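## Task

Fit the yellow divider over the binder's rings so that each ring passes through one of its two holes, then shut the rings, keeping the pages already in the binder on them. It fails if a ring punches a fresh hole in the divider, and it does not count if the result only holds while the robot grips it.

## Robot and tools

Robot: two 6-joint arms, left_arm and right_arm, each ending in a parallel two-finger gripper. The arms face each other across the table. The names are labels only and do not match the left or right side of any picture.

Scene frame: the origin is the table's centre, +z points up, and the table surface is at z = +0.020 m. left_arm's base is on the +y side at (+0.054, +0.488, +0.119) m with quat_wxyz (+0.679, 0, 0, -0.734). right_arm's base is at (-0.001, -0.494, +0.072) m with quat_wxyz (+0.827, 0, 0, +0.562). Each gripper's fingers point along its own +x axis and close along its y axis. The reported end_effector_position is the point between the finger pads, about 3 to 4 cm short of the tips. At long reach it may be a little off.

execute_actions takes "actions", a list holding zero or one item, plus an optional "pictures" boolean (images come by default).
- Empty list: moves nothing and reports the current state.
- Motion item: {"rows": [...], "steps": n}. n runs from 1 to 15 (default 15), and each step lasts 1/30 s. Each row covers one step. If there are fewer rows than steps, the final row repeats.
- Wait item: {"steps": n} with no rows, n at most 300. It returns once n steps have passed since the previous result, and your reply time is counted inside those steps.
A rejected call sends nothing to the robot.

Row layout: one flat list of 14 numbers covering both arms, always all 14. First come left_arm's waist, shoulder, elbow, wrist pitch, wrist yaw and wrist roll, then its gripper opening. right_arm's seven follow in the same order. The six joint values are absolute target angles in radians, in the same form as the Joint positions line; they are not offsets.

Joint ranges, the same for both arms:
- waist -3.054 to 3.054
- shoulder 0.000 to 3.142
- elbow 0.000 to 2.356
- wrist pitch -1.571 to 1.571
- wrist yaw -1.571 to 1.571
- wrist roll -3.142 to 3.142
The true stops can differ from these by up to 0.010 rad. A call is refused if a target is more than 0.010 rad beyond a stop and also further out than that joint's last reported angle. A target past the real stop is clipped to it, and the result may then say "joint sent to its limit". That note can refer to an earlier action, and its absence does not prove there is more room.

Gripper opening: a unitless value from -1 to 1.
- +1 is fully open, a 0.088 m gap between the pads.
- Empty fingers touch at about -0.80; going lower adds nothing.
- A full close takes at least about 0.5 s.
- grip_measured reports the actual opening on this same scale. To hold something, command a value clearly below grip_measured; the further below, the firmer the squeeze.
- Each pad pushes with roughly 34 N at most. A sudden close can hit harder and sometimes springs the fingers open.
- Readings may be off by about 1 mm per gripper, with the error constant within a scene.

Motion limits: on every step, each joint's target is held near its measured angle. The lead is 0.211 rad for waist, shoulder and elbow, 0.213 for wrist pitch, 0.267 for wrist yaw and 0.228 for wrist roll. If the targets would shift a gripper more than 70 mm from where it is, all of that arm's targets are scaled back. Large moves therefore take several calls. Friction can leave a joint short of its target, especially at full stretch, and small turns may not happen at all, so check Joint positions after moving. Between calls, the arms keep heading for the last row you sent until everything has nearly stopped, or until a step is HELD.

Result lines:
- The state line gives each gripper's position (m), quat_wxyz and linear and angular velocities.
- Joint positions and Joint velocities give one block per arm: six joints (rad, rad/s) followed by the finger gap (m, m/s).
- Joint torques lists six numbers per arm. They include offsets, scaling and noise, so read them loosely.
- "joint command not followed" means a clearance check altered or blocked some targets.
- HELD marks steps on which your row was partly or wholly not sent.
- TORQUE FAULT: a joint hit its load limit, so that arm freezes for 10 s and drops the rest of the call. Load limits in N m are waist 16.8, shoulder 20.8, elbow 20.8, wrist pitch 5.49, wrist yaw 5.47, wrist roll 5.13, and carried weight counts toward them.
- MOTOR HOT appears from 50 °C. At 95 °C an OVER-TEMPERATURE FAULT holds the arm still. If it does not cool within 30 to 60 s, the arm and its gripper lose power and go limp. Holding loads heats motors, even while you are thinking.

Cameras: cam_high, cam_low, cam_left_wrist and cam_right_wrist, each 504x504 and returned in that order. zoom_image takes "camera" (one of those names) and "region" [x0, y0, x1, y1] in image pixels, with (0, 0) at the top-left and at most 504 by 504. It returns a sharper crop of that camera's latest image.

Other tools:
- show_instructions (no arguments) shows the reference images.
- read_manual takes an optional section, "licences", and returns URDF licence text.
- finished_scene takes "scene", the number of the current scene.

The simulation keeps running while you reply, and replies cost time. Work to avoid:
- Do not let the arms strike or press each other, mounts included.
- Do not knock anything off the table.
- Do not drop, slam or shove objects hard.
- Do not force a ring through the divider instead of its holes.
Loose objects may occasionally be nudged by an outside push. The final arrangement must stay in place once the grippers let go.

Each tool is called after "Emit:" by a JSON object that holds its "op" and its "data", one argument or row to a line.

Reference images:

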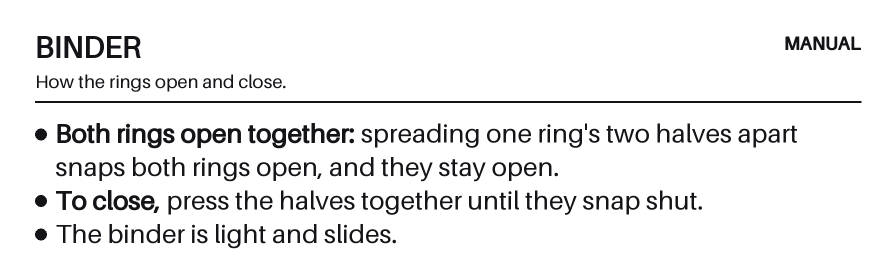

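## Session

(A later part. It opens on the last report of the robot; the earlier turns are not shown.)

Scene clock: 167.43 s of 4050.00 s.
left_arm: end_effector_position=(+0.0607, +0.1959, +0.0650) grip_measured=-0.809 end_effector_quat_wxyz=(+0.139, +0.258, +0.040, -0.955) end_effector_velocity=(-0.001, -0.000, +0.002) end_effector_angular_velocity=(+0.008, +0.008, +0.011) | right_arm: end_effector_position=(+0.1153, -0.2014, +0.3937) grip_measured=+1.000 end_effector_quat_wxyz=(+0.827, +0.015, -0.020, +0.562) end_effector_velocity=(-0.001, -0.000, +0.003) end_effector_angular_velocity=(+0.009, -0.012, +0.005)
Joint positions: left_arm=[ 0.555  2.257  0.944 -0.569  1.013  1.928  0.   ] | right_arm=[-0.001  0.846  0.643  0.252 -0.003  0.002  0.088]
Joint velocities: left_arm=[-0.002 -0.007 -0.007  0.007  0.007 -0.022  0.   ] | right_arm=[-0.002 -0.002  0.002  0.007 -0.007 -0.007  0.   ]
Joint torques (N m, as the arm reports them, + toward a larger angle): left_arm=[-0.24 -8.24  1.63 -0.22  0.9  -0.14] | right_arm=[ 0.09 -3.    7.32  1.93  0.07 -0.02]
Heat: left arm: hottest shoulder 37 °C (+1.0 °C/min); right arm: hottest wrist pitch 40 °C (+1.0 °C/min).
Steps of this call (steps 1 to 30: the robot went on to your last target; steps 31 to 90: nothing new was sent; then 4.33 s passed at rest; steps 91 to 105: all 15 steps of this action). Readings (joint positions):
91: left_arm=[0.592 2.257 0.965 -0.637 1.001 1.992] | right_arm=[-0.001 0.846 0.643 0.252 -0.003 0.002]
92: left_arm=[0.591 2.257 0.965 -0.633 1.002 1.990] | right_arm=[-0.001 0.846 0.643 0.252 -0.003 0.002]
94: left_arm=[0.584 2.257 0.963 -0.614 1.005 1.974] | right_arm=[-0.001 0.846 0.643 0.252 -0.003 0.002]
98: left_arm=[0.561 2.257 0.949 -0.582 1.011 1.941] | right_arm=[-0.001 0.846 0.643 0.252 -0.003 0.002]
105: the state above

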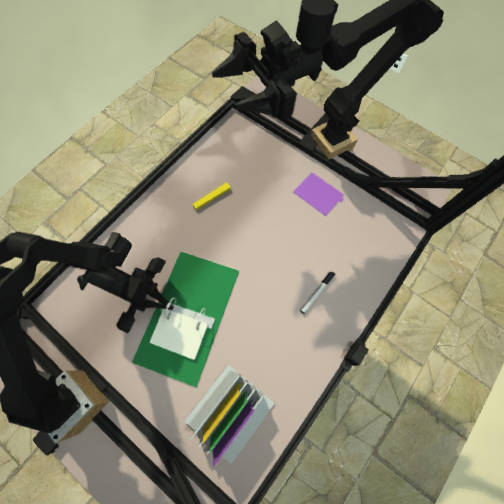

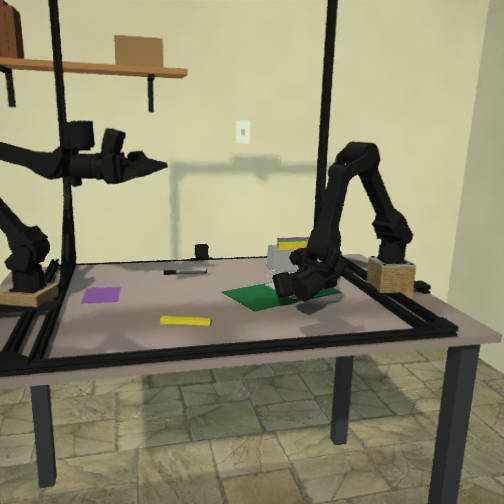

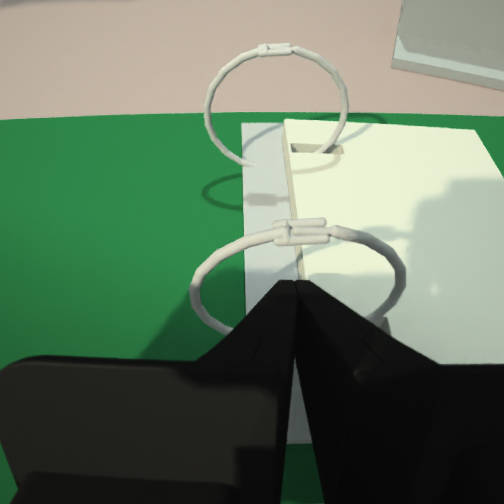

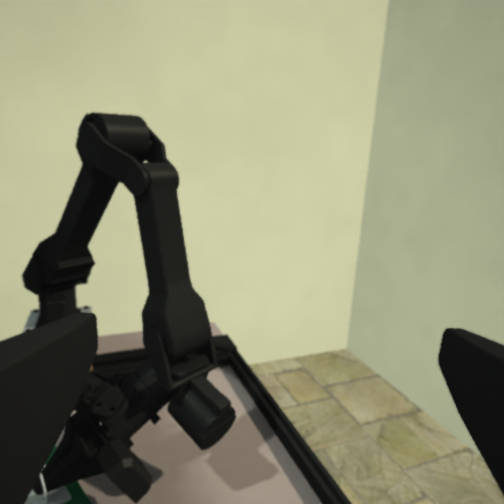

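Emit:
{"op": "execute_actions", "data": {
  "actions": [
    {"rows":[[0.545,2.238,0.93,-0.555,1.02,1.91,-1,0,0.847,0.642,0.252,0,0,1],[0.545,2.238,0.93,-0.555,1.02,1.91,-1,0,0.847,0.642,0.252,0,0,1],[0.545,2.238,0.93,-0.555,1.02,1.91,-1,0,0.847,0.642,0.252,0,0,1],[0.545,2.238,0.93,-0.555,1.02,1.91,-1,0,0.847,0.642,0.252,0,0,1],[0.545,2.238,0.93,-0.555,1.02,1.91,-0.6,0,0.847,0.642,0.252,0,0,1],[0.545,2.238,0.93,-0.555,1.02,1.91,-0.6,0,0.847,0.642,0.252,0,0,1],[0.545,2.238,0.93,-0.555,1.02,1.91,-0.6,0,0.847,0.642,0.252,0,0,1],[0.545,2.238,0.93,-0.555,1.02,1.91,-0.4,0,0.847,0.642,0.252,0,0,1],[0.545,2.238,0.93,-0.555,1.02,1.91,-0.4,0,0.847,0.642,0.252,0,0,1],[0.545,2.238,0.93,-0.555,1.02,1.91,-0.4,0,0.847,0.642,0.252,0,0,1],[0.545,2.238,0.93,-0.555,1.02,1.91,-0.2,0,0.847,0.642,0.252,0,0,1]],"steps":15}
  ]
}}

Scene clock: 177.57 s of 4050.00 s.
left_arm: end_effector_position=(+0.0584, +0.1957, +0.0666) grip_measured=-0.276 end_effector_quat_wxyz=(+0.139, +0.258, +0.039, -0.955) end_effector_velocity=(+0.000, -0.001, +0.000) end_effector_angular_velocity=(-0.002, -0.010, -0.001) | right_arm: end_effector_position=(+0.1153, -0.2014, +0.3937) grip_measured=+1.000 end_effector_quat_wxyz=(+0.827, +0.014, -0.020, +0.562) end_effector_velocity=(-0.004, +0.001, +0.000) end_effector_angular_velocity=(-0.011, -0.021, +0.023)
Joint positions: left_arm=[ 0.547  2.247  0.935 -0.557  1.015  1.914  0.025] | right_arm=[-0.001  0.846  0.643  0.252 -0.003  0.001  0.088]
Joint velocities: left_arm=[-0.002 -0.007 -0.002  0.007 -0.007 -0.007  0.034] | right_arm=[ 0.002 -0.002  0.002 -0.007 -0.022 -0.022  0.   ]
Joint torques (N m, as the arm reports them, + toward a larger angle): left_arm=[-0.27 -8.19  1.76 -0.19  0.88 -0.14] | right_arm=[ 0.08 -3.01  7.44  1.88  0.12  0.02]
Heat: left arm: hottest shoulder 38 °C (+2.0 °C/min); right arm: hottest wrist pitch 40 °C (+1.0 °C/min).
Steps of this call (steps 1 to 15: the robot went on to your last target; steps 16 to 90: nothing new was sent; then 6.63 s passed at rest; steps 91 to 105: all 15 steps of this action). Readings (joint positions):
91: left_arm=[0.554 2.256 0.942 -0.565 1.013 1.925] | right_arm=[-0.001 0.846 0.643 0.252 -0.003 0.001]
92: left_arm=[0.553 2.254 0.940 -0.562 1.013 1.922] | right_arm=[-0.001 0.846 0.643 0.252 -0.003 0.001]
94: left_arm=[0.550 2.250 0.937 -0.560 1.014 1.918] | right_arm=[-0.001 0.846 0.643 0.252 -0.003 0.001]
98: left_arm=[0.547 2.247 0.936 -0.558 1.015 1.915] | right_arm=[-0.001 0.846 0.643 0.252 -0.003 0.001]
105: the state above

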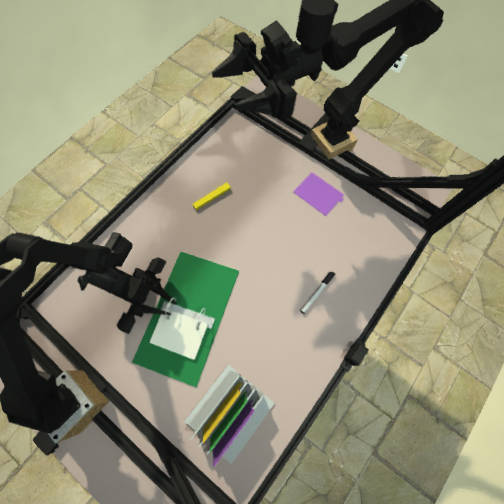

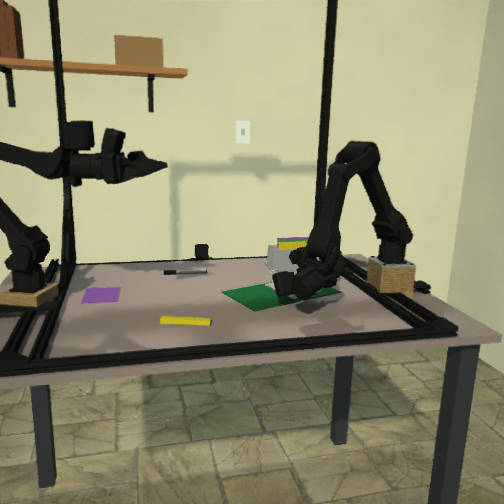

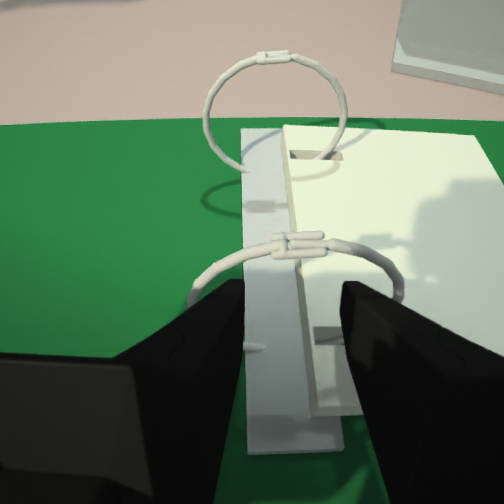

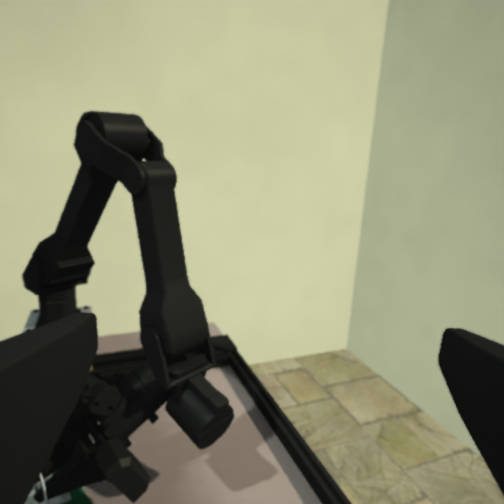

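Emit:
{"op": "execute_actions", "data": {
  "actions": [
    {"rows":[[0.545,2.238,0.93,-0.555,1.02,1.91,-0.05,0,0.847,0.642,0.252,0,0,1],[0.545,2.238,0.93,-0.555,1.02,1.91,-0.05,0,0.847,0.642,0.252,0,0,1],[0.545,2.238,0.93,-0.555,1.02,1.91,-0.05,0,0.847,0.642,0.252,0,0,1],[0.545,2.238,0.93,-0.555,1.02,1.91,0.1,0,0.847,0.642,0.252,0,0,1],[0.545,2.238,0.93,-0.555,1.02,1.91,0.1,0,0.847,0.642,0.252,0,0,1],[0.545,2.238,0.93,-0.555,1.02,1.91,0.1,0,0.847,0.642,0.252,0,0,1],[0.545,2.238,0.93,-0.555,1.02,1.91,0.1,0,0.847,0.642,0.252,0,0,1],[0.545,2.238,0.93,-0.555,1.02,1.91,0.25,0,0.847,0.642,0.252,0,0,1]],"steps":15}
  ]
}}

Scene clock: 182.37 s of 4050.00 s.
left_arm: end_effector_position=(+0.0581, +0.1959, +0.0666) grip_measured=+0.124 end_effector_quat_wxyz=(+0.139, +0.258, +0.040, -0.955) end_effector_velocity=(-0.001, -0.001, +0.002) end_effector_angular_velocity=(-0.007, +0.006, -0.004) | right_arm: end_effector_position=(+0.1153, -0.2014, +0.3937) grip_measured=+1.000 end_effector_quat_wxyz=(+0.827, +0.014, -0.020, +0.562) end_effector_velocity=(+0.001, -0.001, -0.004) end_effector_angular_velocity=(-0.014, -0.003, -0.000)
Joint positions: left_arm=[ 0.547  2.246  0.933 -0.554  1.016  1.912  0.045] | right_arm=[-0.001  0.846  0.643  0.252 -0.003  0.001  0.088]
Joint velocities: left_arm=[-0.002 -0.002  0.002 -0.007  0.007  0.007 -0.   ] | right_arm=[-0.007 -0.002 -0.007 -0.007 -0.007 -0.007  0.   ]
Joint torques (N m, as the arm reports them, + toward a larger angle): left_arm=[-0.08 -8.01  2.   -0.35  0.86 -0.03] | right_arm=[-0.02 -2.58  7.12  1.86  0.1  -0.04]
Heat: left arm: hottest shoulder 38 °C (+2.0 °C/min); right arm: hottest wrist pitch 40 °C (+1.0 °C/min).
Steps of this call (steps 1 to 15: the robot went on to your last target; steps 16 to 90: nothing new was sent; then 1.30 s passed at rest; steps 91 to 105: all 15 steps of this action). Readings (joint positions):
91: left_arm=[0.547 2.246 0.933 -0.557 1.015 1.914] | right_arm=[-0.001 0.846 0.643 0.252 -0.003 0.001]
92: left_arm=[0.547 2.246 0.933 -0.556 1.016 1.913] | right_arm=[-0.001 0.846 0.643 0.252 -0.003 0.001]
94: left_arm=[0.547 2.246 0.933 -0.554 1.016 1.913] | right_arm=[-0.001 0.846 0.643 0.252 -0.003 0.001]
98: left_arm=[0.547 2.246 0.933 -0.554 1.014 1.911] | right_arm=[-0.001 0.846 0.643 0.252 -0.003 0.001]
105: the state above

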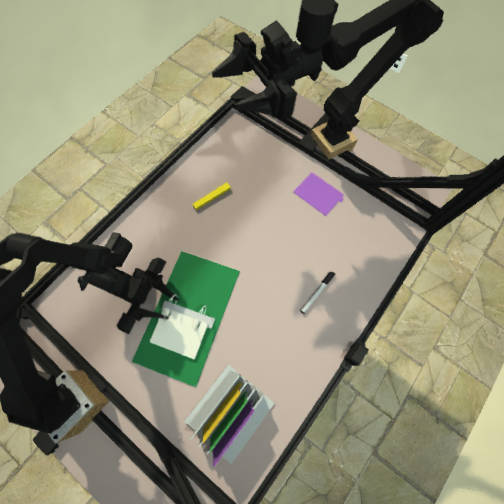

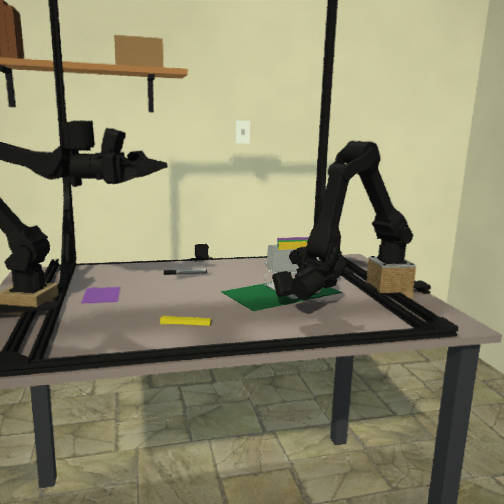

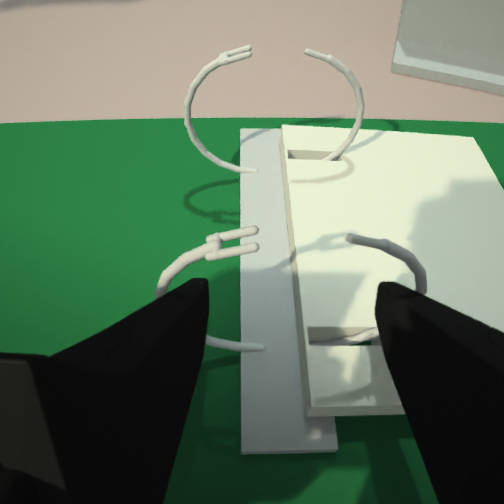

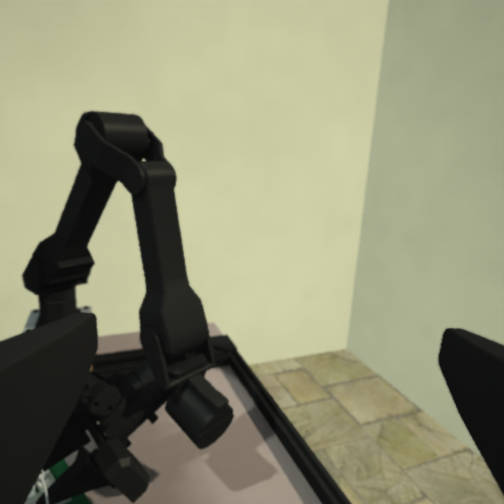

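Emit:
{"op": "execute_actions", "data": {
  "actions": [
    {"rows":[[0.545,2.238,0.93,-0.555,1.02,1.91,0,0,0.847,0.642,0.252,0,0,1],[0.545,2.238,0.93,-0.555,1.02,1.91,-0.2,0,0.847,0.642,0.252,0,0,1],[0.545,2.238,0.93,-0.555,1.02,1.91,-0.3,0,0.847,0.642,0.252,0,0,1],[0.545,2.238,0.93,-0.555,1.02,1.91,-0.3,0,0.847,0.642,0.252,0,0,1],[0.56,2.245,0.942,-0.58,1.016,1.935,-0.3,0,0.847,0.642,0.252,0,0,1],[0.56,2.245,0.942,-0.58,1.016,1.935,-0.3,0,0.847,0.642,0.252,0,0,1],[0.577,2.252,0.955,-0.61,1.011,1.965,-0.3,0,0.847,0.642,0.252,0,0,1],[0.577,2.252,0.955,-0.61,1.011,1.965,-0.3,0,0.847,0.642,0.252,0,0,1],[0.5945,2.26,0.97,-0.64,1.0055,1.996,-0.3,0,0.847,0.642,0.252,0,0,1],[0.5945,2.26,0.97,-0.64,1.0055,1.996,-0.3,0,0.847,0.642,0.252,0,0,1],[0.62,2.26,0.99,-0.68,1.0,2.04,-0.3,0,0.847,0.642,0.252,0,0,1],[0.62,2.26,0.99,-0.68,1.0,2.04,-0.3,0,0.847,0.642,0.252,0,0,1],[0.645,2.26,1.01,-0.72,0.99,2.08,-0.3,0,0.847,0.642,0.252,0,0,1]],"steps":15}
  ]
}}

Scene clock: 201.77 s of 4050.00 s.
left_arm: end_effector_position=(+0.0818, +0.1969, +0.0748) grip_measured=-0.293 end_effector_quat_wxyz=(+0.147, +0.259, +0.024, -0.954) end_effector_velocity=(+0.098, -0.009, +0.020) end_effector_angular_velocity=(-0.159, -0.108, +0.081) | right_arm: end_effector_position=(+0.1152, -0.2014, +0.3939) grip_measured=+1.000 end_effector_quat_wxyz=(+0.827, +0.014, -0.020, +0.562) end_effector_velocity=(-0.003, +0.001, -0.002) end_effector_angular_velocity=(-0.010, -0.005, +0.019)
Joint positions: left_arm=[ 0.624  2.25   0.989 -0.685  1.002  2.042  0.025] | right_arm=[-0.     0.846  0.644  0.252 -0.002  0.001  0.088]
Joint velocities: left_arm=[ 0.276 -0.002  0.183 -0.271 -0.081  0.33  -0.003] | right_arm=[-0.002 -0.002 -0.002 -0.007 -0.022 -0.007  0.   ]
Joint torques (N m, as the arm reports them, + toward a larger angle): left_arm=[-0.23 -6.06  2.66 -0.5   0.41  0.1 ] | right_arm=[-0.13 -2.84  7.24  1.9   0.09 -0.06]
Heat: left arm: hottest shoulder 39 °C (+2.0 °C/min); right arm: hottest elbow 40 °C (+1.0 °C/min).
Steps of this call (steps 1 to 15: the robot went on to your last target; steps 16 to 470: nothing new was sent; then 3.23 s passed at rest; steps 471 to 485: all 15 steps of this action). Readings (joint positions):
471: left_arm=[0.547 2.245 0.932 -0.554 1.016 1.911] | right_arm=[-0.000 0.846 0.644 0.252 -0.002 0.001]
472: left_arm=[0.547 2.245 0.932 -0.554 1.016 1.911] | right_arm=[-0.000 0.846 0.644 0.252 -0.002 0.001]
474: left_arm=[0.547 2.245 0.932 -0.554 1.016 1.911] | right_arm=[-0.000 0.846 0.644 0.252 -0.002 0.001]
478: left_arm=[0.557 2.245 0.938 -0.584 1.016 1.936] | right_arm=[-0.000 0.846 0.644 0.252 -0.002 0.001]
485: the state above

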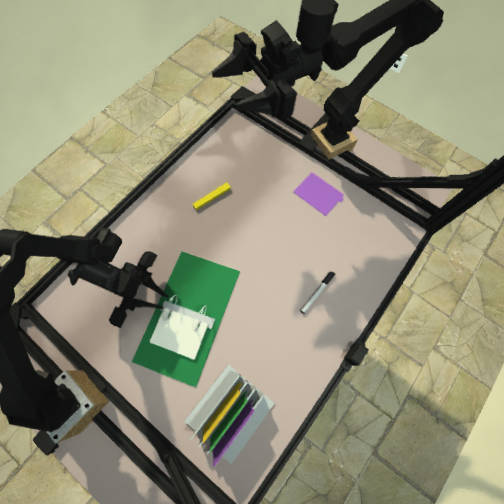

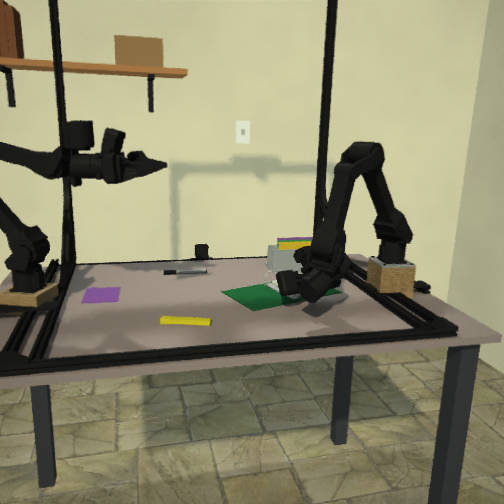

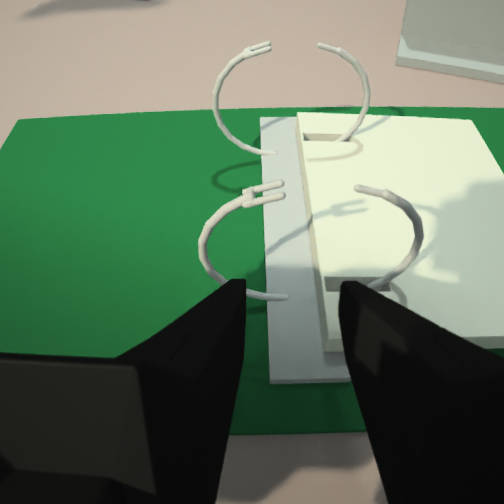

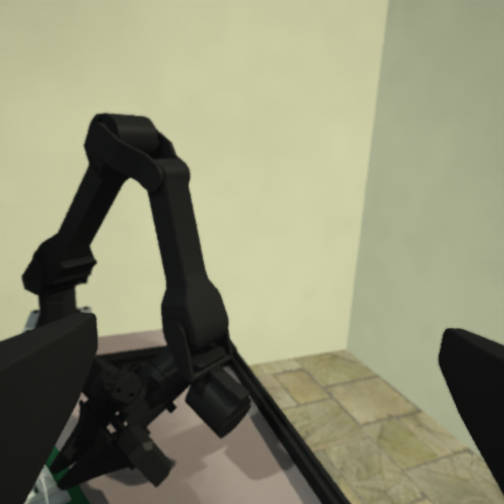

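Emit:
{"op": "execute_actions", "data": {
  "actions": [
    {"rows":[[0.64,2.18,1.08,-0.78,0.9,1.9,0,0,0.847,0.642,0.252,0,0,1],[0.63,2.1,1.18,-0.85,0.8,1.7,0.3,0,0.847,0.642,0.252,0,0,1],[0.62,2.03,1.29,-0.92,0.65,1.5,0.6,0,0.847,0.642,0.252,0,0,1],[0.6,1.95,1.4,-1.0,0.5,1.3,1,0,0.847,0.642,0.252,0,0,1],[0.6,1.95,1.4,-1.0,0.5,1.3,1,0,0.847,0.642,0.252,0,0,1],[0.4,1.95,1.5,-1.1,0.4,1.1,1,0,0.847,0.642,0.252,0,0,1],[0.4,1.95,1.5,-1.1,0.4,1.1,1,0,0.847,0.642,0.252,0,0,1],[0.2,1.97,1.6,-1.17,0.3,0.9,1,0,0.847,0.642,0.252,0,0,1],[0.2,1.97,1.6,-1.17,0.3,0.9,1,0,0.847,0.642,0.252,0,0,1],[0,1.99,1.7,-1.24,0.2,0.7,1,0,0.847,0.642,0.252,0,0,1],[0,1.99,1.7,-1.24,0.2,0.7,1,0,0.847,0.642,0.252,0,0,1],[-0.25,2.02,1.8,-1.3,0.1,0.4,1,0,0.847,0.642,0.252,0,0,1],[-0.25,2.02,1.8,-1.3,0.1,0.4,1,0,0.847,0.642,0.252,0,0,1],[-0.45,2.05,1.87,-1.37,0.05,0.2,1,0,0.847,0.642,0.252,0,0,1],[-0.683,2.07,1.9245,-1.425,0,0,1,0,0.847,0.642,0.252,0,0,1]],"steps":15}
  ],
  "pictures": false
}}

Emit:
{"op": "execute_actions", "data": {
  "actions": [
    {"steps":30}
  ]
}}

Scene clock: 211.33 s of 4050.00 s.
left_arm: end_effector_position=(+0.0693, +0.1238, +0.2094) grip_measured=+0.965 end_effector_quat_wxyz=(+0.084, +0.627, +0.157, -0.759) end_effector_velocity=(-0.277, -0.077, +0.243) end_effector_angular_velocity=(+0.692, -1.933, -0.057) | right_arm: end_effector_position=(+0.1152, -0.2014, +0.3939) grip_measured=+1.000 end_effector_quat_wxyz=(+0.827, +0.014, -0.020, +0.562) end_effector_velocity=(+0.002, -0.001, -0.002) end_effector_angular_velocity=(-0.009, -0.004, -0.010)
Joint positions: left_arm=[ 0.2    2.017  1.63  -1.278  0.192  1.357  0.086] | right_arm=[-0.     0.846  0.644  0.252 -0.002  0.001  0.088]
Joint velocities: left_arm=[-1.536  0.3    1.614 -1.443 -1.853 -1.692  0.009] | right_arm=[-0.002 -0.002 -0.002 -0.007  0.007 -0.007  0.   ]
Joint torques (N m, as the arm reports them, + toward a larger angle): left_arm=[-0.58 -6.14  5.34 -0.4  -0.03 -0.16] | right_arm=[ 0.26 -2.81  7.21  1.89  0.1  -0.03]
Heat: left arm: hottest shoulder 38 °C (+1.0 °C/min); right arm: hottest elbow 40 °C (+0.0 °C/min).
Steps of this call (steps 1 to 30: the robot went on to your last target; steps 31 to 90: nothing new was sent; then 6.07 s passed at rest; steps 91 to 105: all 15 steps of this action). Readings (joint positions):
91: left_arm=[0.643 2.246 1.013 -0.731 0.980 2.050] | right_arm=[-0.000 0.846 0.644 0.252 -0.002 0.001]
92: left_arm=[0.641 2.233 1.034 -0.762 0.937 1.998] | right_arm=[-0.000 0.846 0.644 0.252 -0.002 0.001]
94: left_arm=[0.634 2.181 1.100 -0.824 0.833 1.908] | right_arm=[-0.000 0.846 0.644 0.252 -0.002 0.001]
98: left_arm=[0.554 2.045 1.269 -0.971 0.636 1.739] | right_arm=[-0.000 0.846 0.644 0.252 -0.002 0.001]
105: the state above

Scene clock: 212.33 s of 4050.00 s.
left_arm: end_effector_position=(-0.2195, +0.2011, +0.2618) grip_measured=+0.987 end_effector_quat_wxyz=(+0.270, +0.651, +0.272, -0.655) end_effector_velocity=(+0.000, -0.000, -0.001) end_effector_angular_velocity=(-0.006, -0.004, +0.225) | right_arm: end_effector_position=(+0.1152, -0.2014, +0.3939) grip_measured=+1.000 end_effector_quat_wxyz=(+0.827, +0.014, -0.020, +0.562) end_effector_velocity=(-0.000, -0.000, +0.000) end_effector_angular_velocity=(-0.010, -0.020, +0.004)
Joint positions: left_arm=[-0.681  2.061  1.917 -1.423  0.005  0.025  0.087] | right_arm=[-0.     0.846  0.644  0.252 -0.002  0.001  0.088]
Joint velocities: left_arm=[-0.002 -0.002 -0.007  0.007 -0.007 -0.227  0.   ] | right_arm=[-0.002 -0.002  0.002 -0.007 -0.007 -0.022  0.   ]
Joint torques (N m, as the arm reports them, + toward a larger angle): left_arm=[-0.12 -8.07  7.11  0.02 -0.17 -0.11] | right_arm=[ 0.12 -2.84  7.35  1.9   0.11 -0.01]
Heat: left arm: hottest shoulder 38 °C (+1.0 °C/min); right arm: hottest elbow 40 °C (+0.0 °C/min).
Steps of this call (steps 1 to 30: the robot went on to your last target). Readings (joint positions):
1: left_arm=[0.149 2.027 1.682 -1.320 0.139 1.301] | right_arm=[-0.000 0.846 0.644 0.252 -0.002 0.001]
2: left_arm=[0.100 2.036 1.729 -1.348 0.105 1.249] | right_arm=[-0.000 0.846 0.644 0.252 -0.002 0.001]
4: left_arm=[0.007 2.050 1.808 -1.372 0.064 1.152] | right_arm=[-0.000 0.846 0.644 0.252 -0.002 0.001]
8: left_arm=[-0.173 2.052 1.886 -1.404 0.026 0.956] | right_arm=[-0.000 0.846 0.644 0.252 -0.002 0.001]
30: the state above

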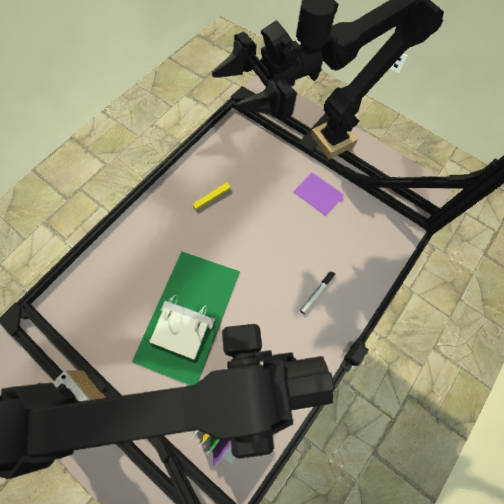

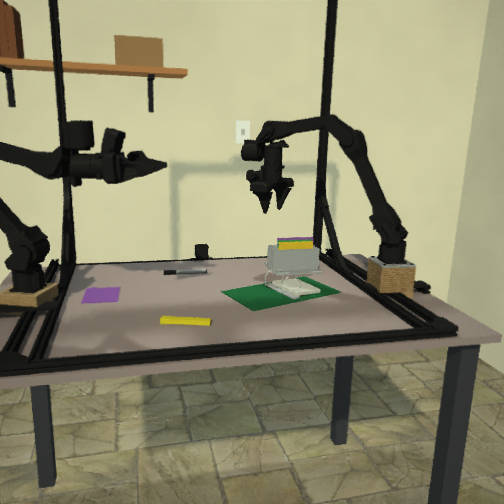

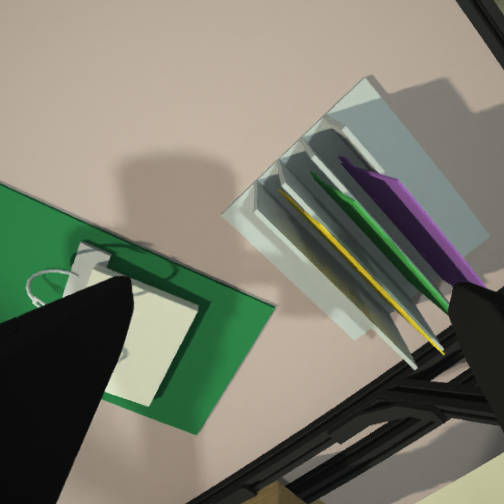

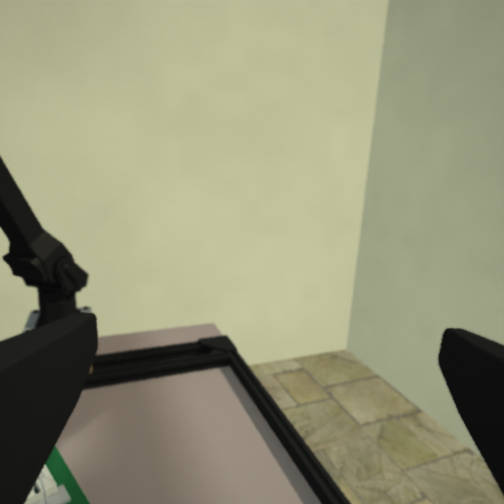

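Emit:
{"op": "execute_actions", "data": {
  "actions": [
    {"rows":[[-0.72,2.03,1.81,-1.35,0,-0.25,0.6,0,0.847,0.642,0.252,0,0,1],[-0.72,2.03,1.81,-1.35,0,-0.25,0.6,0,0.847,0.642,0.252,0,0,1],[-0.755,2.0,1.7,-1.27,0,-0.5,0.3,0,0.847,0.642,0.252,0,0,1],[-0.755,2.0,1.7,-1.27,0,-0.5,0.3,0,0.847,0.642,0.252,0,0,1],[-0.79,1.96,1.59,-1.2,0,-0.7,0,0,0.847,0.642,0.252,0,0,1],[-0.79,1.96,1.59,-1.2,0,-0.7,0,0,0.847,0.642,0.252,0,0,1],[-0.822,1.926,1.478,-1.123,0,-0.901,-0.3,0,0.847,0.642,0.252,0,0,1]],"steps":15}
  ],
  "pictures": false
}}

Emit:
{"op": "execute_actions", "data": {
  "actions": [
    {"steps":10}
  ]
}}

Scene clock: 229.93 s of 4050.00 s.
left_arm: end_effector_position=(-0.2287, +0.2638, +0.1984) grip_measured=-0.262 end_effector_quat_wxyz=(+0.471, +0.532, +0.471, -0.523) end_effector_velocity=(+0.008, +0.004, +0.003) end_effector_angular_velocity=(-0.053, +0.035, +1.035) | right_arm: end_effector_position=(+0.1152, -0.2014, +0.3940) grip_measured=+1.000 end_effector_quat_wxyz=(+0.827, +0.014, -0.020, +0.562) end_effector_velocity=(+0.002, +0.000, -0.006) end_effector_angular_velocity=(-0.018, -0.000, -0.010)
Joint positions: left_arm=[-0.821  1.944  1.496 -1.135  0.001 -0.788  0.026] | right_arm=[-0.     0.846  0.644  0.252 -0.002  0.001  0.088]
Joint velocities: left_arm=[ 0.002 -0.085 -0.105  0.081 -0.007 -1.033 -0.017] | right_arm=[-0.002  0.002 -0.007 -0.007  0.007 -0.007  0.   ]
Joint torques (N m, as the arm reports them, + toward a larger angle): left_arm=[ 0.03 -9.94  5.05  0.25 -0.08 -0.14] | right_arm=[ 0.05 -2.91  7.2   1.87  0.11 -0.07]
Heat: left arm: hottest shoulder 39 °C (+2.1 °C/min); right arm: hottest elbow 40 °C (+0.0 °C/min).
Steps of this call (steps 1 to 30: the robot went on to your last target; steps 31 to 90: nothing new was sent; then 14.10 s passed at rest; steps 91 to 105: all 15 steps of this action). Readings (joint positions):
91: left_arm=[-0.683 2.059 1.907 -1.412 0.004 -0.029] | right_arm=[-0.000 0.846 0.644 0.252 -0.002 0.001]
92: left_arm=[-0.688 2.052 1.887 -1.393 0.002 -0.089] | right_arm=[-0.000 0.846 0.644 0.252 -0.002 0.001]
94: left_arm=[-0.709 2.031 1.816 -1.339 0.001 -0.199] | right_arm=[-0.000 0.846 0.644 0.252 -0.002 0.001]
98: left_arm=[-0.779 1.979 1.628 -1.210 0.002 -0.420] | right_arm=[-0.000 0.846 0.644 0.252 -0.002 0.001]
105: the state above

Scene clock: 230.27 s of 4050.00 s.
left_arm: end_effector_position=(-0.2284, +0.2641, +0.1990) grip_measured=-0.298 end_effector_quat_wxyz=(+0.498, +0.503, +0.498, -0.501) end_effector_velocity=(+0.007, -0.001, -0.002) end_effector_angular_velocity=(-0.018, -0.036, +0.049) | right_arm: end_effector_position=(+0.1152, -0.2014, +0.3940) grip_measured=+1.000 end_effector_quat_wxyz=(+0.827, +0.014, -0.020, +0.562) end_effector_velocity=(+0.001, +0.000, -0.003) end_effector_angular_velocity=(-0.014, -0.003, -0.000)
Joint positions: left_arm=[-0.821  1.935  1.486 -1.125  0.001 -0.892  0.024] | right_arm=[-0.     0.846  0.644  0.252 -0.002  0.001  0.088]
Joint velocities: left_arm=[-0.002 -0.002 -0.012 -0.007 -0.037 -0.051 -0.001] | right_arm=[-0.007  0.002 -0.002 -0.007 -0.007 -0.007  0.   ]
Joint torques (N m, as the arm reports them, + toward a larger angle): left_arm=[-0.03 -9.41  4.9   0.21 -0.08 -0.11] | right_arm=[ 0.12 -2.87  7.32  1.88  0.1   0.  ]
Heat: left arm: hottest shoulder 39 °C (+2.0 °C/min); right arm: hottest elbow 40 °C (+0.0 °C/min).
Steps of this call (steps 1 to 10: the robot went on to your last target). Readings (joint positions):
1: left_arm=[-0.821 1.942 1.494 -1.132 0.001 -0.817] | right_arm=[-0.000 0.846 0.644 0.252 -0.002 0.001]
2: left_arm=[-0.821 1.939 1.492 -1.130 0.001 -0.838] | right_arm=[-0.000 0.846 0.644 0.252 -0.002 0.001]
4: left_arm=[-0.821 1.936 1.490 -1.127 0.001 -0.866] | right_arm=[-0.000 0.846 0.644 0.252 -0.002 0.001]
8: left_arm=[-0.821 1.935 1.487 -1.126 0.001 -0.888] | right_arm=[-0.000 0.846 0.644 0.252 -0.002 0.001]
10: the state above

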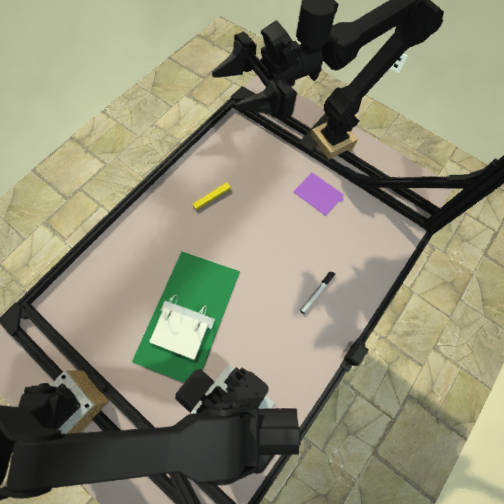

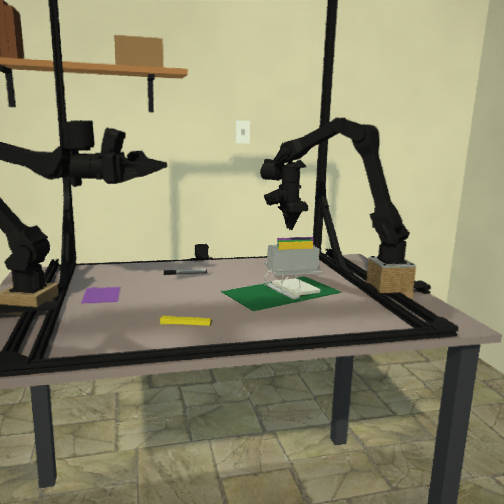

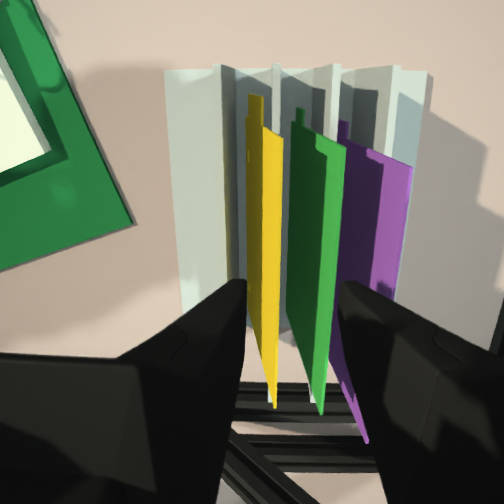

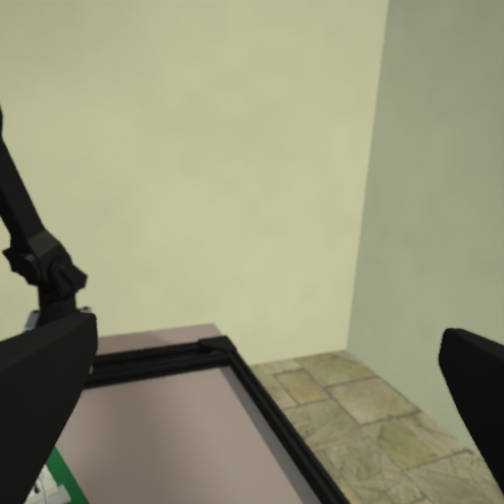

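Emit:
{"op": "zoom_image", "data": {
  "camera": "cam_left_wrist",
  "region": [200, 60, 400, 260]
}}

Emit:
{"op": "zoom_image", "data": {
  "camera": "cam_left_wrist",
  "region": [200, 230, 400, 430]
}}

Region (200, 60, 400, 260) of cam_left_wrist's 504x504 image, scaled by 2.520, with more detail than that image has.

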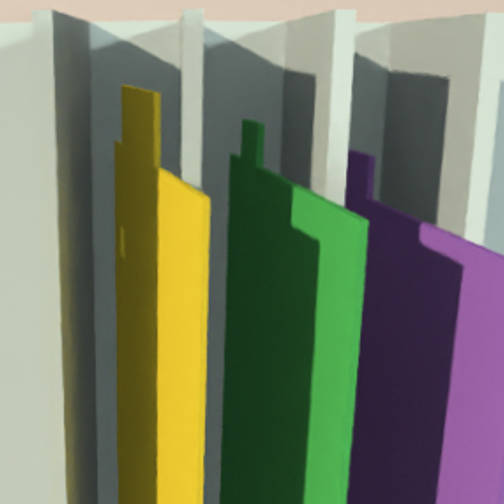

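Region (200, 230, 400, 430) of cam_left_wrist's 504x504 image, scaled by 2.520, with more detail than that image has.

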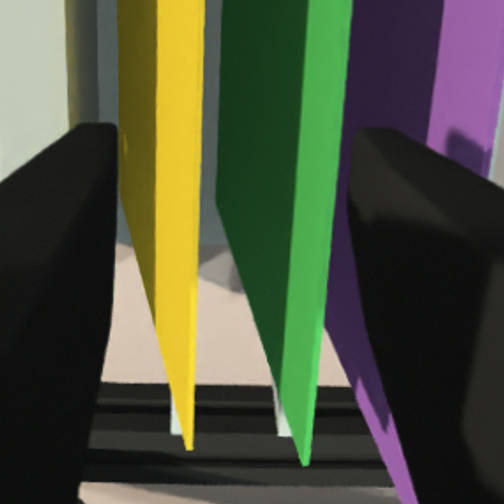

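Emit:
{"op": "execute_actions", "data": {
  "actions": [
    {"rows":[[-0.84,1.92,1.435,-1.085,0,-0.92,-0.35,0,0.847,0.642,0.252,0,0,1],[-0.84,1.92,1.435,-1.085,0,-0.92,-0.35,0,0.847,0.642,0.252,0,0,1],[-0.86,1.908,1.385,-1.047,0,-0.937,-0.4,0,0.847,0.642,0.252,0,0,1],[-0.86,1.908,1.385,-1.047,0,-0.937,-0.4,0,0.847,0.642,0.252,0,0,1],[-0.875,1.896,1.3345,-1.0095,0,-0.953,-0.45,0,0.847,0.642,0.252,0,0,1]],"steps":15}
  ]
}}

Scene clock: 259.20 s of 4050.00 s.
left_arm: end_effector_position=(-0.2274, +0.2875, +0.1741) grip_measured=-0.447 end_effector_quat_wxyz=(+0.499, +0.503, +0.499, -0.499) end_effector_velocity=(-0.002, +0.001, +0.009) end_effector_angular_velocity=(-0.013, +0.030, +0.020) | right_arm: end_effector_position=(+0.1152, -0.2014, +0.3941) grip_measured=+1.000 end_effector_quat_wxyz=(+0.827, +0.015, -0.021, +0.562) end_effector_velocity=(+0.001, +0.000, -0.003) end_effector_angular_velocity=(-0.005, -0.006, -0.000)
Joint positions: left_arm=[-0.873  1.907  1.345 -1.014  0.001 -0.948  0.017] | right_arm=[-0.     0.846  0.644  0.253 -0.002  0.001  0.088]
Joint velocities: left_arm=[-0.002 -0.032 -0.007  0.007  0.007 -0.022 -0.001] | right_arm=[-0.007  0.002 -0.007  0.007 -0.007 -0.007  0.   ]
Joint torques (N m, as the arm reports them, + toward a larger angle): left_arm=[-0.12 -8.92  4.79  0.22 -0.1  -0.11] | right_arm=[ 0.   -2.93  7.27  1.9   0.07 -0.02]
Heat: left arm: hottest shoulder 42 °C (+3.0 °C/min); right arm: hottest wrist pitch 41 °C (+1.0 °C/min).
Steps of this call (steps 1 to 30: the robot went on to your last target; steps 31 to 90: nothing new was sent; then 25.43 s passed at rest; steps 91 to 105: all 15 steps of this action). Readings (joint positions):
91: left_arm=[-0.822 1.934 1.481 -1.118 0.001 -0.900] | right_arm=[-0.000 0.846 0.644 0.253 -0.002 0.001]
92: left_arm=[-0.824 1.931 1.472 -1.107 0.001 -0.904] | right_arm=[-0.000 0.846 0.644 0.253 -0.002 0.001]
94: left_arm=[-0.835 1.923 1.441 -1.081 0.001 -0.917] | right_arm=[-0.000 0.846 0.644 0.253 -0.002 0.001]
98: left_arm=[-0.866 1.912 1.368 -1.035 0.001 -0.939] | right_arm=[-0.000 0.846 0.644 0.253 -0.002 0.001]
105: the state above

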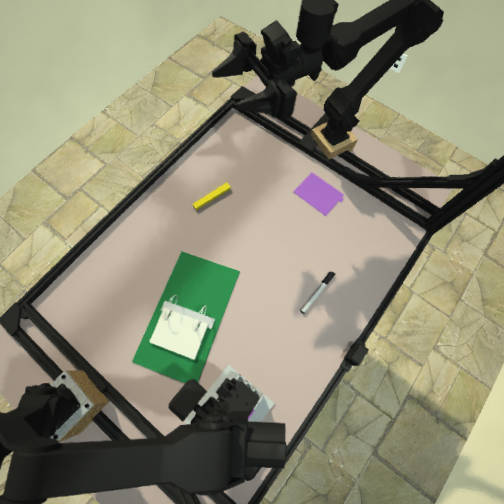

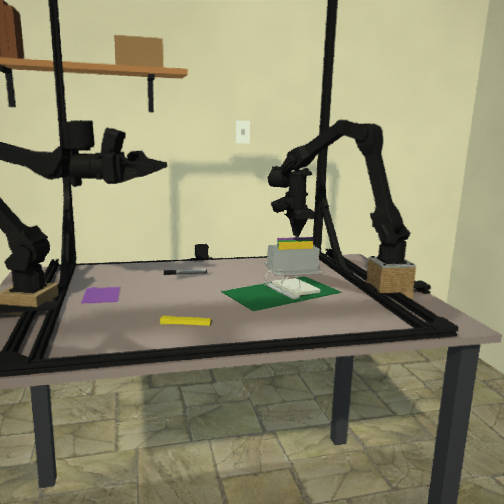

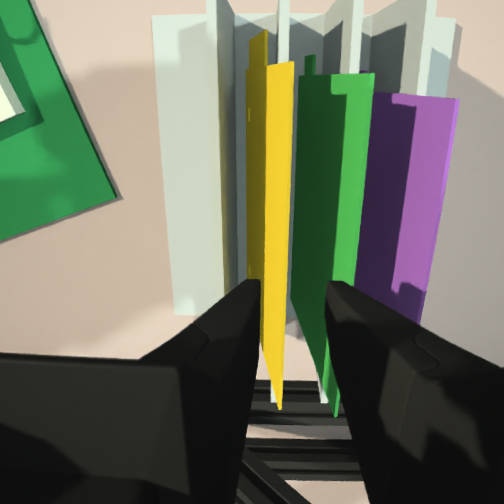

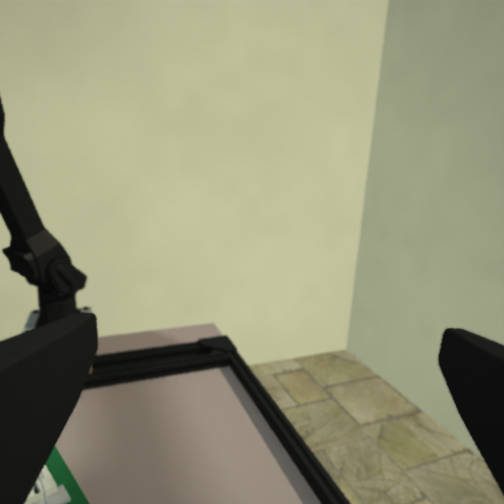

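Emit:
{"op": "execute_actions", "data": {
  "actions": [
    {"rows":[[-0.868,1.9,1.325,-1.0,0,-0.946,-0.55,0,0.847,0.642,0.252,0,0,1],[-0.868,1.9,1.325,-1.0,0,-0.946,-0.55,0,0.847,0.642,0.252,0,0,1],[-0.868,1.9,1.325,-1.0,0,-0.946,-0.55,0,0.847,0.642,0.252,0,0,1],[-0.868,1.91,1.303,-0.967,0,-0.946,-0.55,0,0.847,0.642,0.252,0,0,1],[-0.868,1.91,1.303,-0.967,0,-0.946,-0.55,0,0.847,0.642,0.252,0,0,1],[-0.868,1.92,1.281,-0.934,0,-0.946,-0.55,0,0.847,0.642,0.252,0,0,1],[-0.868,1.92,1.281,-0.934,0,-0.946,-0.55,0,0.847,0.642,0.252,0,0,1],[-0.868,1.93,1.259,-0.901,0,-0.946,-0.55,0,0.847,0.642,0.252,0,0,1],[-0.868,1.93,1.259,-0.901,0,-0.946,-0.55,0,0.847,0.642,0.252,0,0,1],[-0.868,1.94,1.2367,-0.868,0,-0.946,-0.55,0,0.847,0.642,0.252,0,0,1]],"steps":15}
  ]
}}

Scene clock: 267.90 s of 4050.00 s.
left_arm: end_effector_position=(-0.2245, +0.2885, +0.1436) grip_measured=-0.549 end_effector_quat_wxyz=(+0.499, +0.498, +0.501, -0.502) end_effector_velocity=(+0.012, +0.008, -0.038) end_effector_angular_velocity=(+0.024, -0.046, +0.005) | right_arm: end_effector_position=(+0.1152, -0.2014, +0.3941) grip_measured=+1.000 end_effector_quat_wxyz=(+0.827, +0.015, -0.021, +0.562) end_effector_velocity=(-0.000, -0.000, -0.002) end_effector_angular_velocity=(-0.015, -0.018, +0.004)
Joint positions: left_arm=[-0.87   1.931  1.248 -0.882  0.001 -0.949  0.012] | right_arm=[-0.     0.846  0.644  0.253 -0.002  0.001  0.088]
Joint velocities: left_arm=[-0.002  0.051 -0.095  0.095 -0.007 -0.007 -0.001] | right_arm=[-0.002 -0.002 -0.002 -0.007 -0.007 -0.022  0.   ]
Joint torques (N m, as the arm reports them, + toward a larger angle): left_arm=[ 0.13 -7.15  5.13  0.3  -0.08  0.09] | right_arm=[ 0.23 -2.77  7.08  1.82  0.05 -0.03]
Heat: left arm: hottest shoulder 42 °C (+4.1 °C/min); right arm: hottest elbow 41 °C (+1.0 °C/min).
Steps of this call (steps 1 to 15: the robot went on to your last target; steps 16 to 90: nothing new was sent; then 5.20 s passed at rest; steps 91 to 105: all 15 steps of this action). Readings (joint positions):
91: left_arm=[-0.873 1.905 1.341 -1.010 0.001 -0.949] | right_arm=[-0.000 0.846 0.644 0.253 -0.002 0.001]
92: left_arm=[-0.873 1.905 1.339 -1.007 0.001 -0.949] | right_arm=[-0.000 0.846 0.644 0.253 -0.002 0.001]
94: left_arm=[-0.872 1.905 1.334 -1.000 0.001 -0.949] | right_arm=[-0.000 0.846 0.644 0.253 -0.002 0.001]
98: left_arm=[-0.871 1.907 1.303 -0.953 0.001 -0.949] | right_arm=[-0.000 0.846 0.644 0.253 -0.002 0.001]
105: the state above

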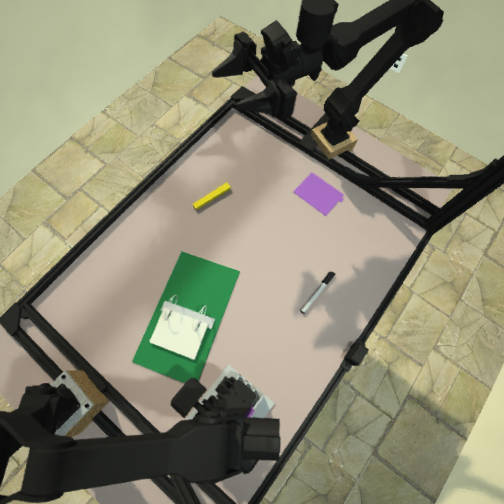

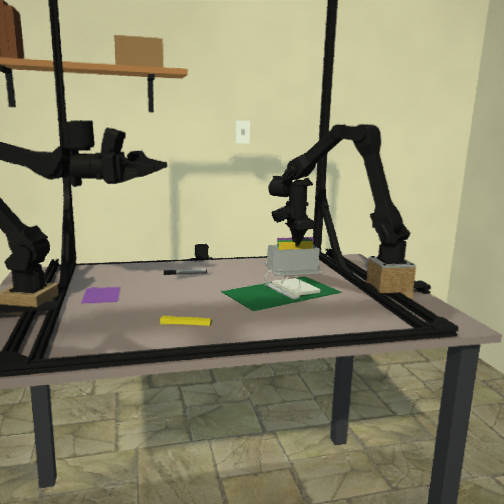

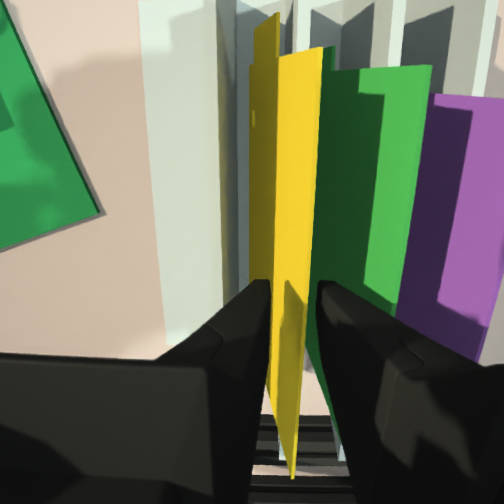

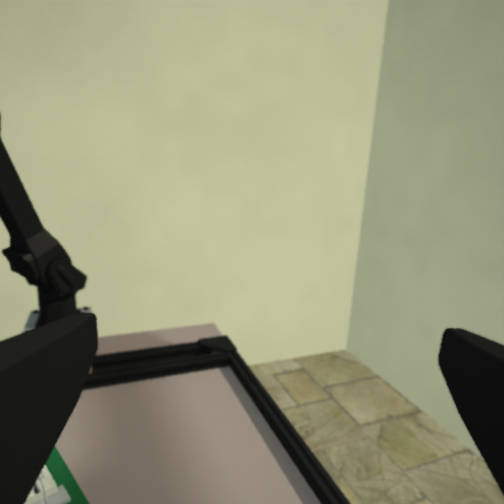

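Emit:
{"op": "execute_actions", "data": {
  "actions": [
    {"rows":[[-0.868,1.94,1.2367,-0.868,0,-0.946,-0.65,0,0.847,0.642,0.252,0,0,1],[-0.868,1.94,1.2367,-0.868,0,-0.946,-0.65,0,0.847,0.642,0.252,0,0,1],[-0.868,1.94,1.2367,-0.868,0,-0.946,-0.65,0,0.847,0.642,0.252,0,0,1],[-0.868,1.94,1.2367,-0.868,0,-0.946,-0.75,0,0.847,0.642,0.252,0,0,1],[-0.868,1.94,1.2367,-0.868,0,-0.946,-0.75,0,0.847,0.642,0.252,0,0,1],[-0.868,1.94,1.2367,-0.868,0,-0.946,-0.75,0,0.847,0.642,0.252,0,0,1],[-0.868,1.94,1.2367,-0.868,0,-0.946,-0.85,0,0.847,0.642,0.252,0,0,1],[-0.868,1.94,1.2367,-0.868,0,-0.946,-0.85,0,0.847,0.642,0.252,0,0,1],[-0.868,1.94,1.2367,-0.868,0,-0.946,-0.95,0,0.847,0.642,0.252,0,0,1]],"steps":15}
  ]
}}

Scene clock: 279.47 s of 4050.00 s.
left_arm: end_effector_position=(-0.2240, +0.2873, +0.1421) grip_measured=-0.809 end_effector_quat_wxyz=(+0.501, +0.496, +0.500, -0.503) end_effector_velocity=(+0.002, +0.001, +0.000) end_effector_angular_velocity=(-0.002, -0.010, +0.005) | right_arm: end_effector_position=(+0.1152, -0.2014, +0.3941) grip_measured=+1.000 end_effector_quat_wxyz=(+0.827, +0.015, -0.021, +0.562) end_effector_velocity=(-0.004, +0.001, +0.001) end_effector_angular_velocity=(+0.014, +0.017, +0.025)
Joint positions: left_arm=[-0.868  1.933  1.244 -0.873 -0.002 -0.949  0.   ] | right_arm=[-0.     0.846  0.644  0.253 -0.002  0.001  0.088]
Joint velocities: left_arm=[-0.002 -0.002 -0.002 -0.007 -0.007 -0.007  0.   ] | right_arm=[ 0.002 -0.002 -0.002  0.007 -0.022  0.022  0.   ]
Joint torques (N m, as the arm reports them, + toward a larger angle): left_arm=[-0.01 -6.8   4.57  0.45  0.05  0.11] | right_arm=[ 0.08 -2.69  7.41  1.83  0.09 -0.07]
Heat: left arm: hottest shoulder 41 °C (+2.0 °C/min); right arm: hottest elbow 41 °C (+1.0 °C/min).
Steps of this call (steps 1 to 30: the robot went on to your last target; steps 31 to 90: nothing new was sent; then 8.07 s passed at rest; steps 91 to 105: all 15 steps of this action). Readings (joint positions):
91: left_arm=[-0.870 1.933 1.244 -0.870 0.001 -0.949] | right_arm=[-0.000 0.846 0.644 0.253 -0.002 0.001]
92: left_arm=[-0.870 1.933 1.244 -0.870 0.001 -0.949] | right_arm=[-0.000 0.846 0.644 0.253 -0.002 0.001]
94: left_arm=[-0.870 1.933 1.244 -0.870 0.001 -0.949] | right_arm=[-0.000 0.846 0.644 0.253 -0.002 0.001]
98: left_arm=[-0.870 1.933 1.244 -0.870 0.000 -0.949] | right_arm=[-0.000 0.846 0.644 0.253 -0.002 0.001]
105: the state above

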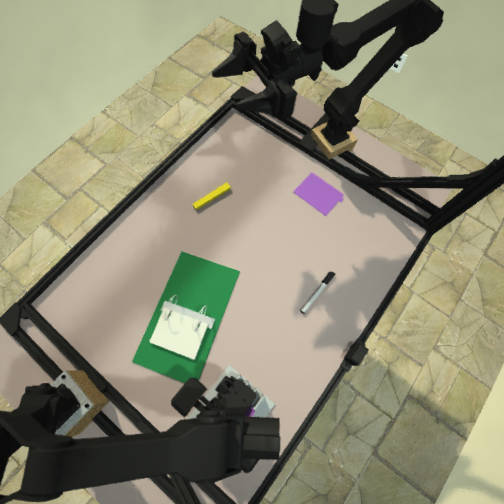

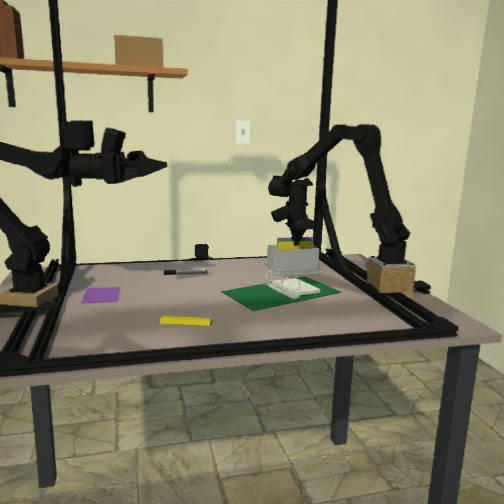

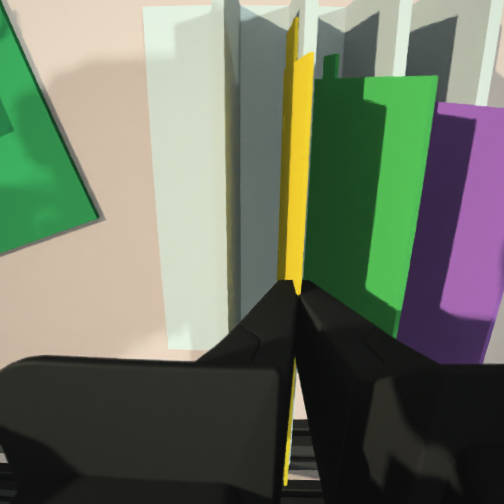

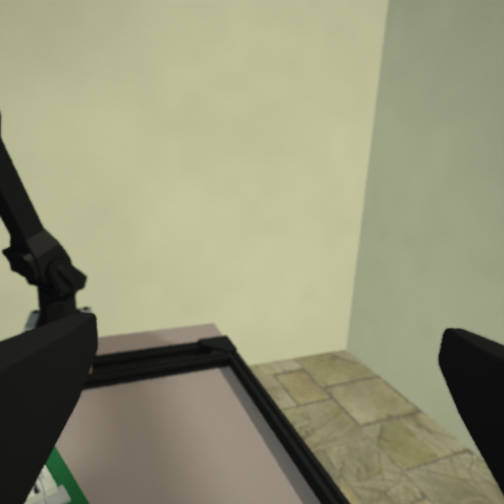

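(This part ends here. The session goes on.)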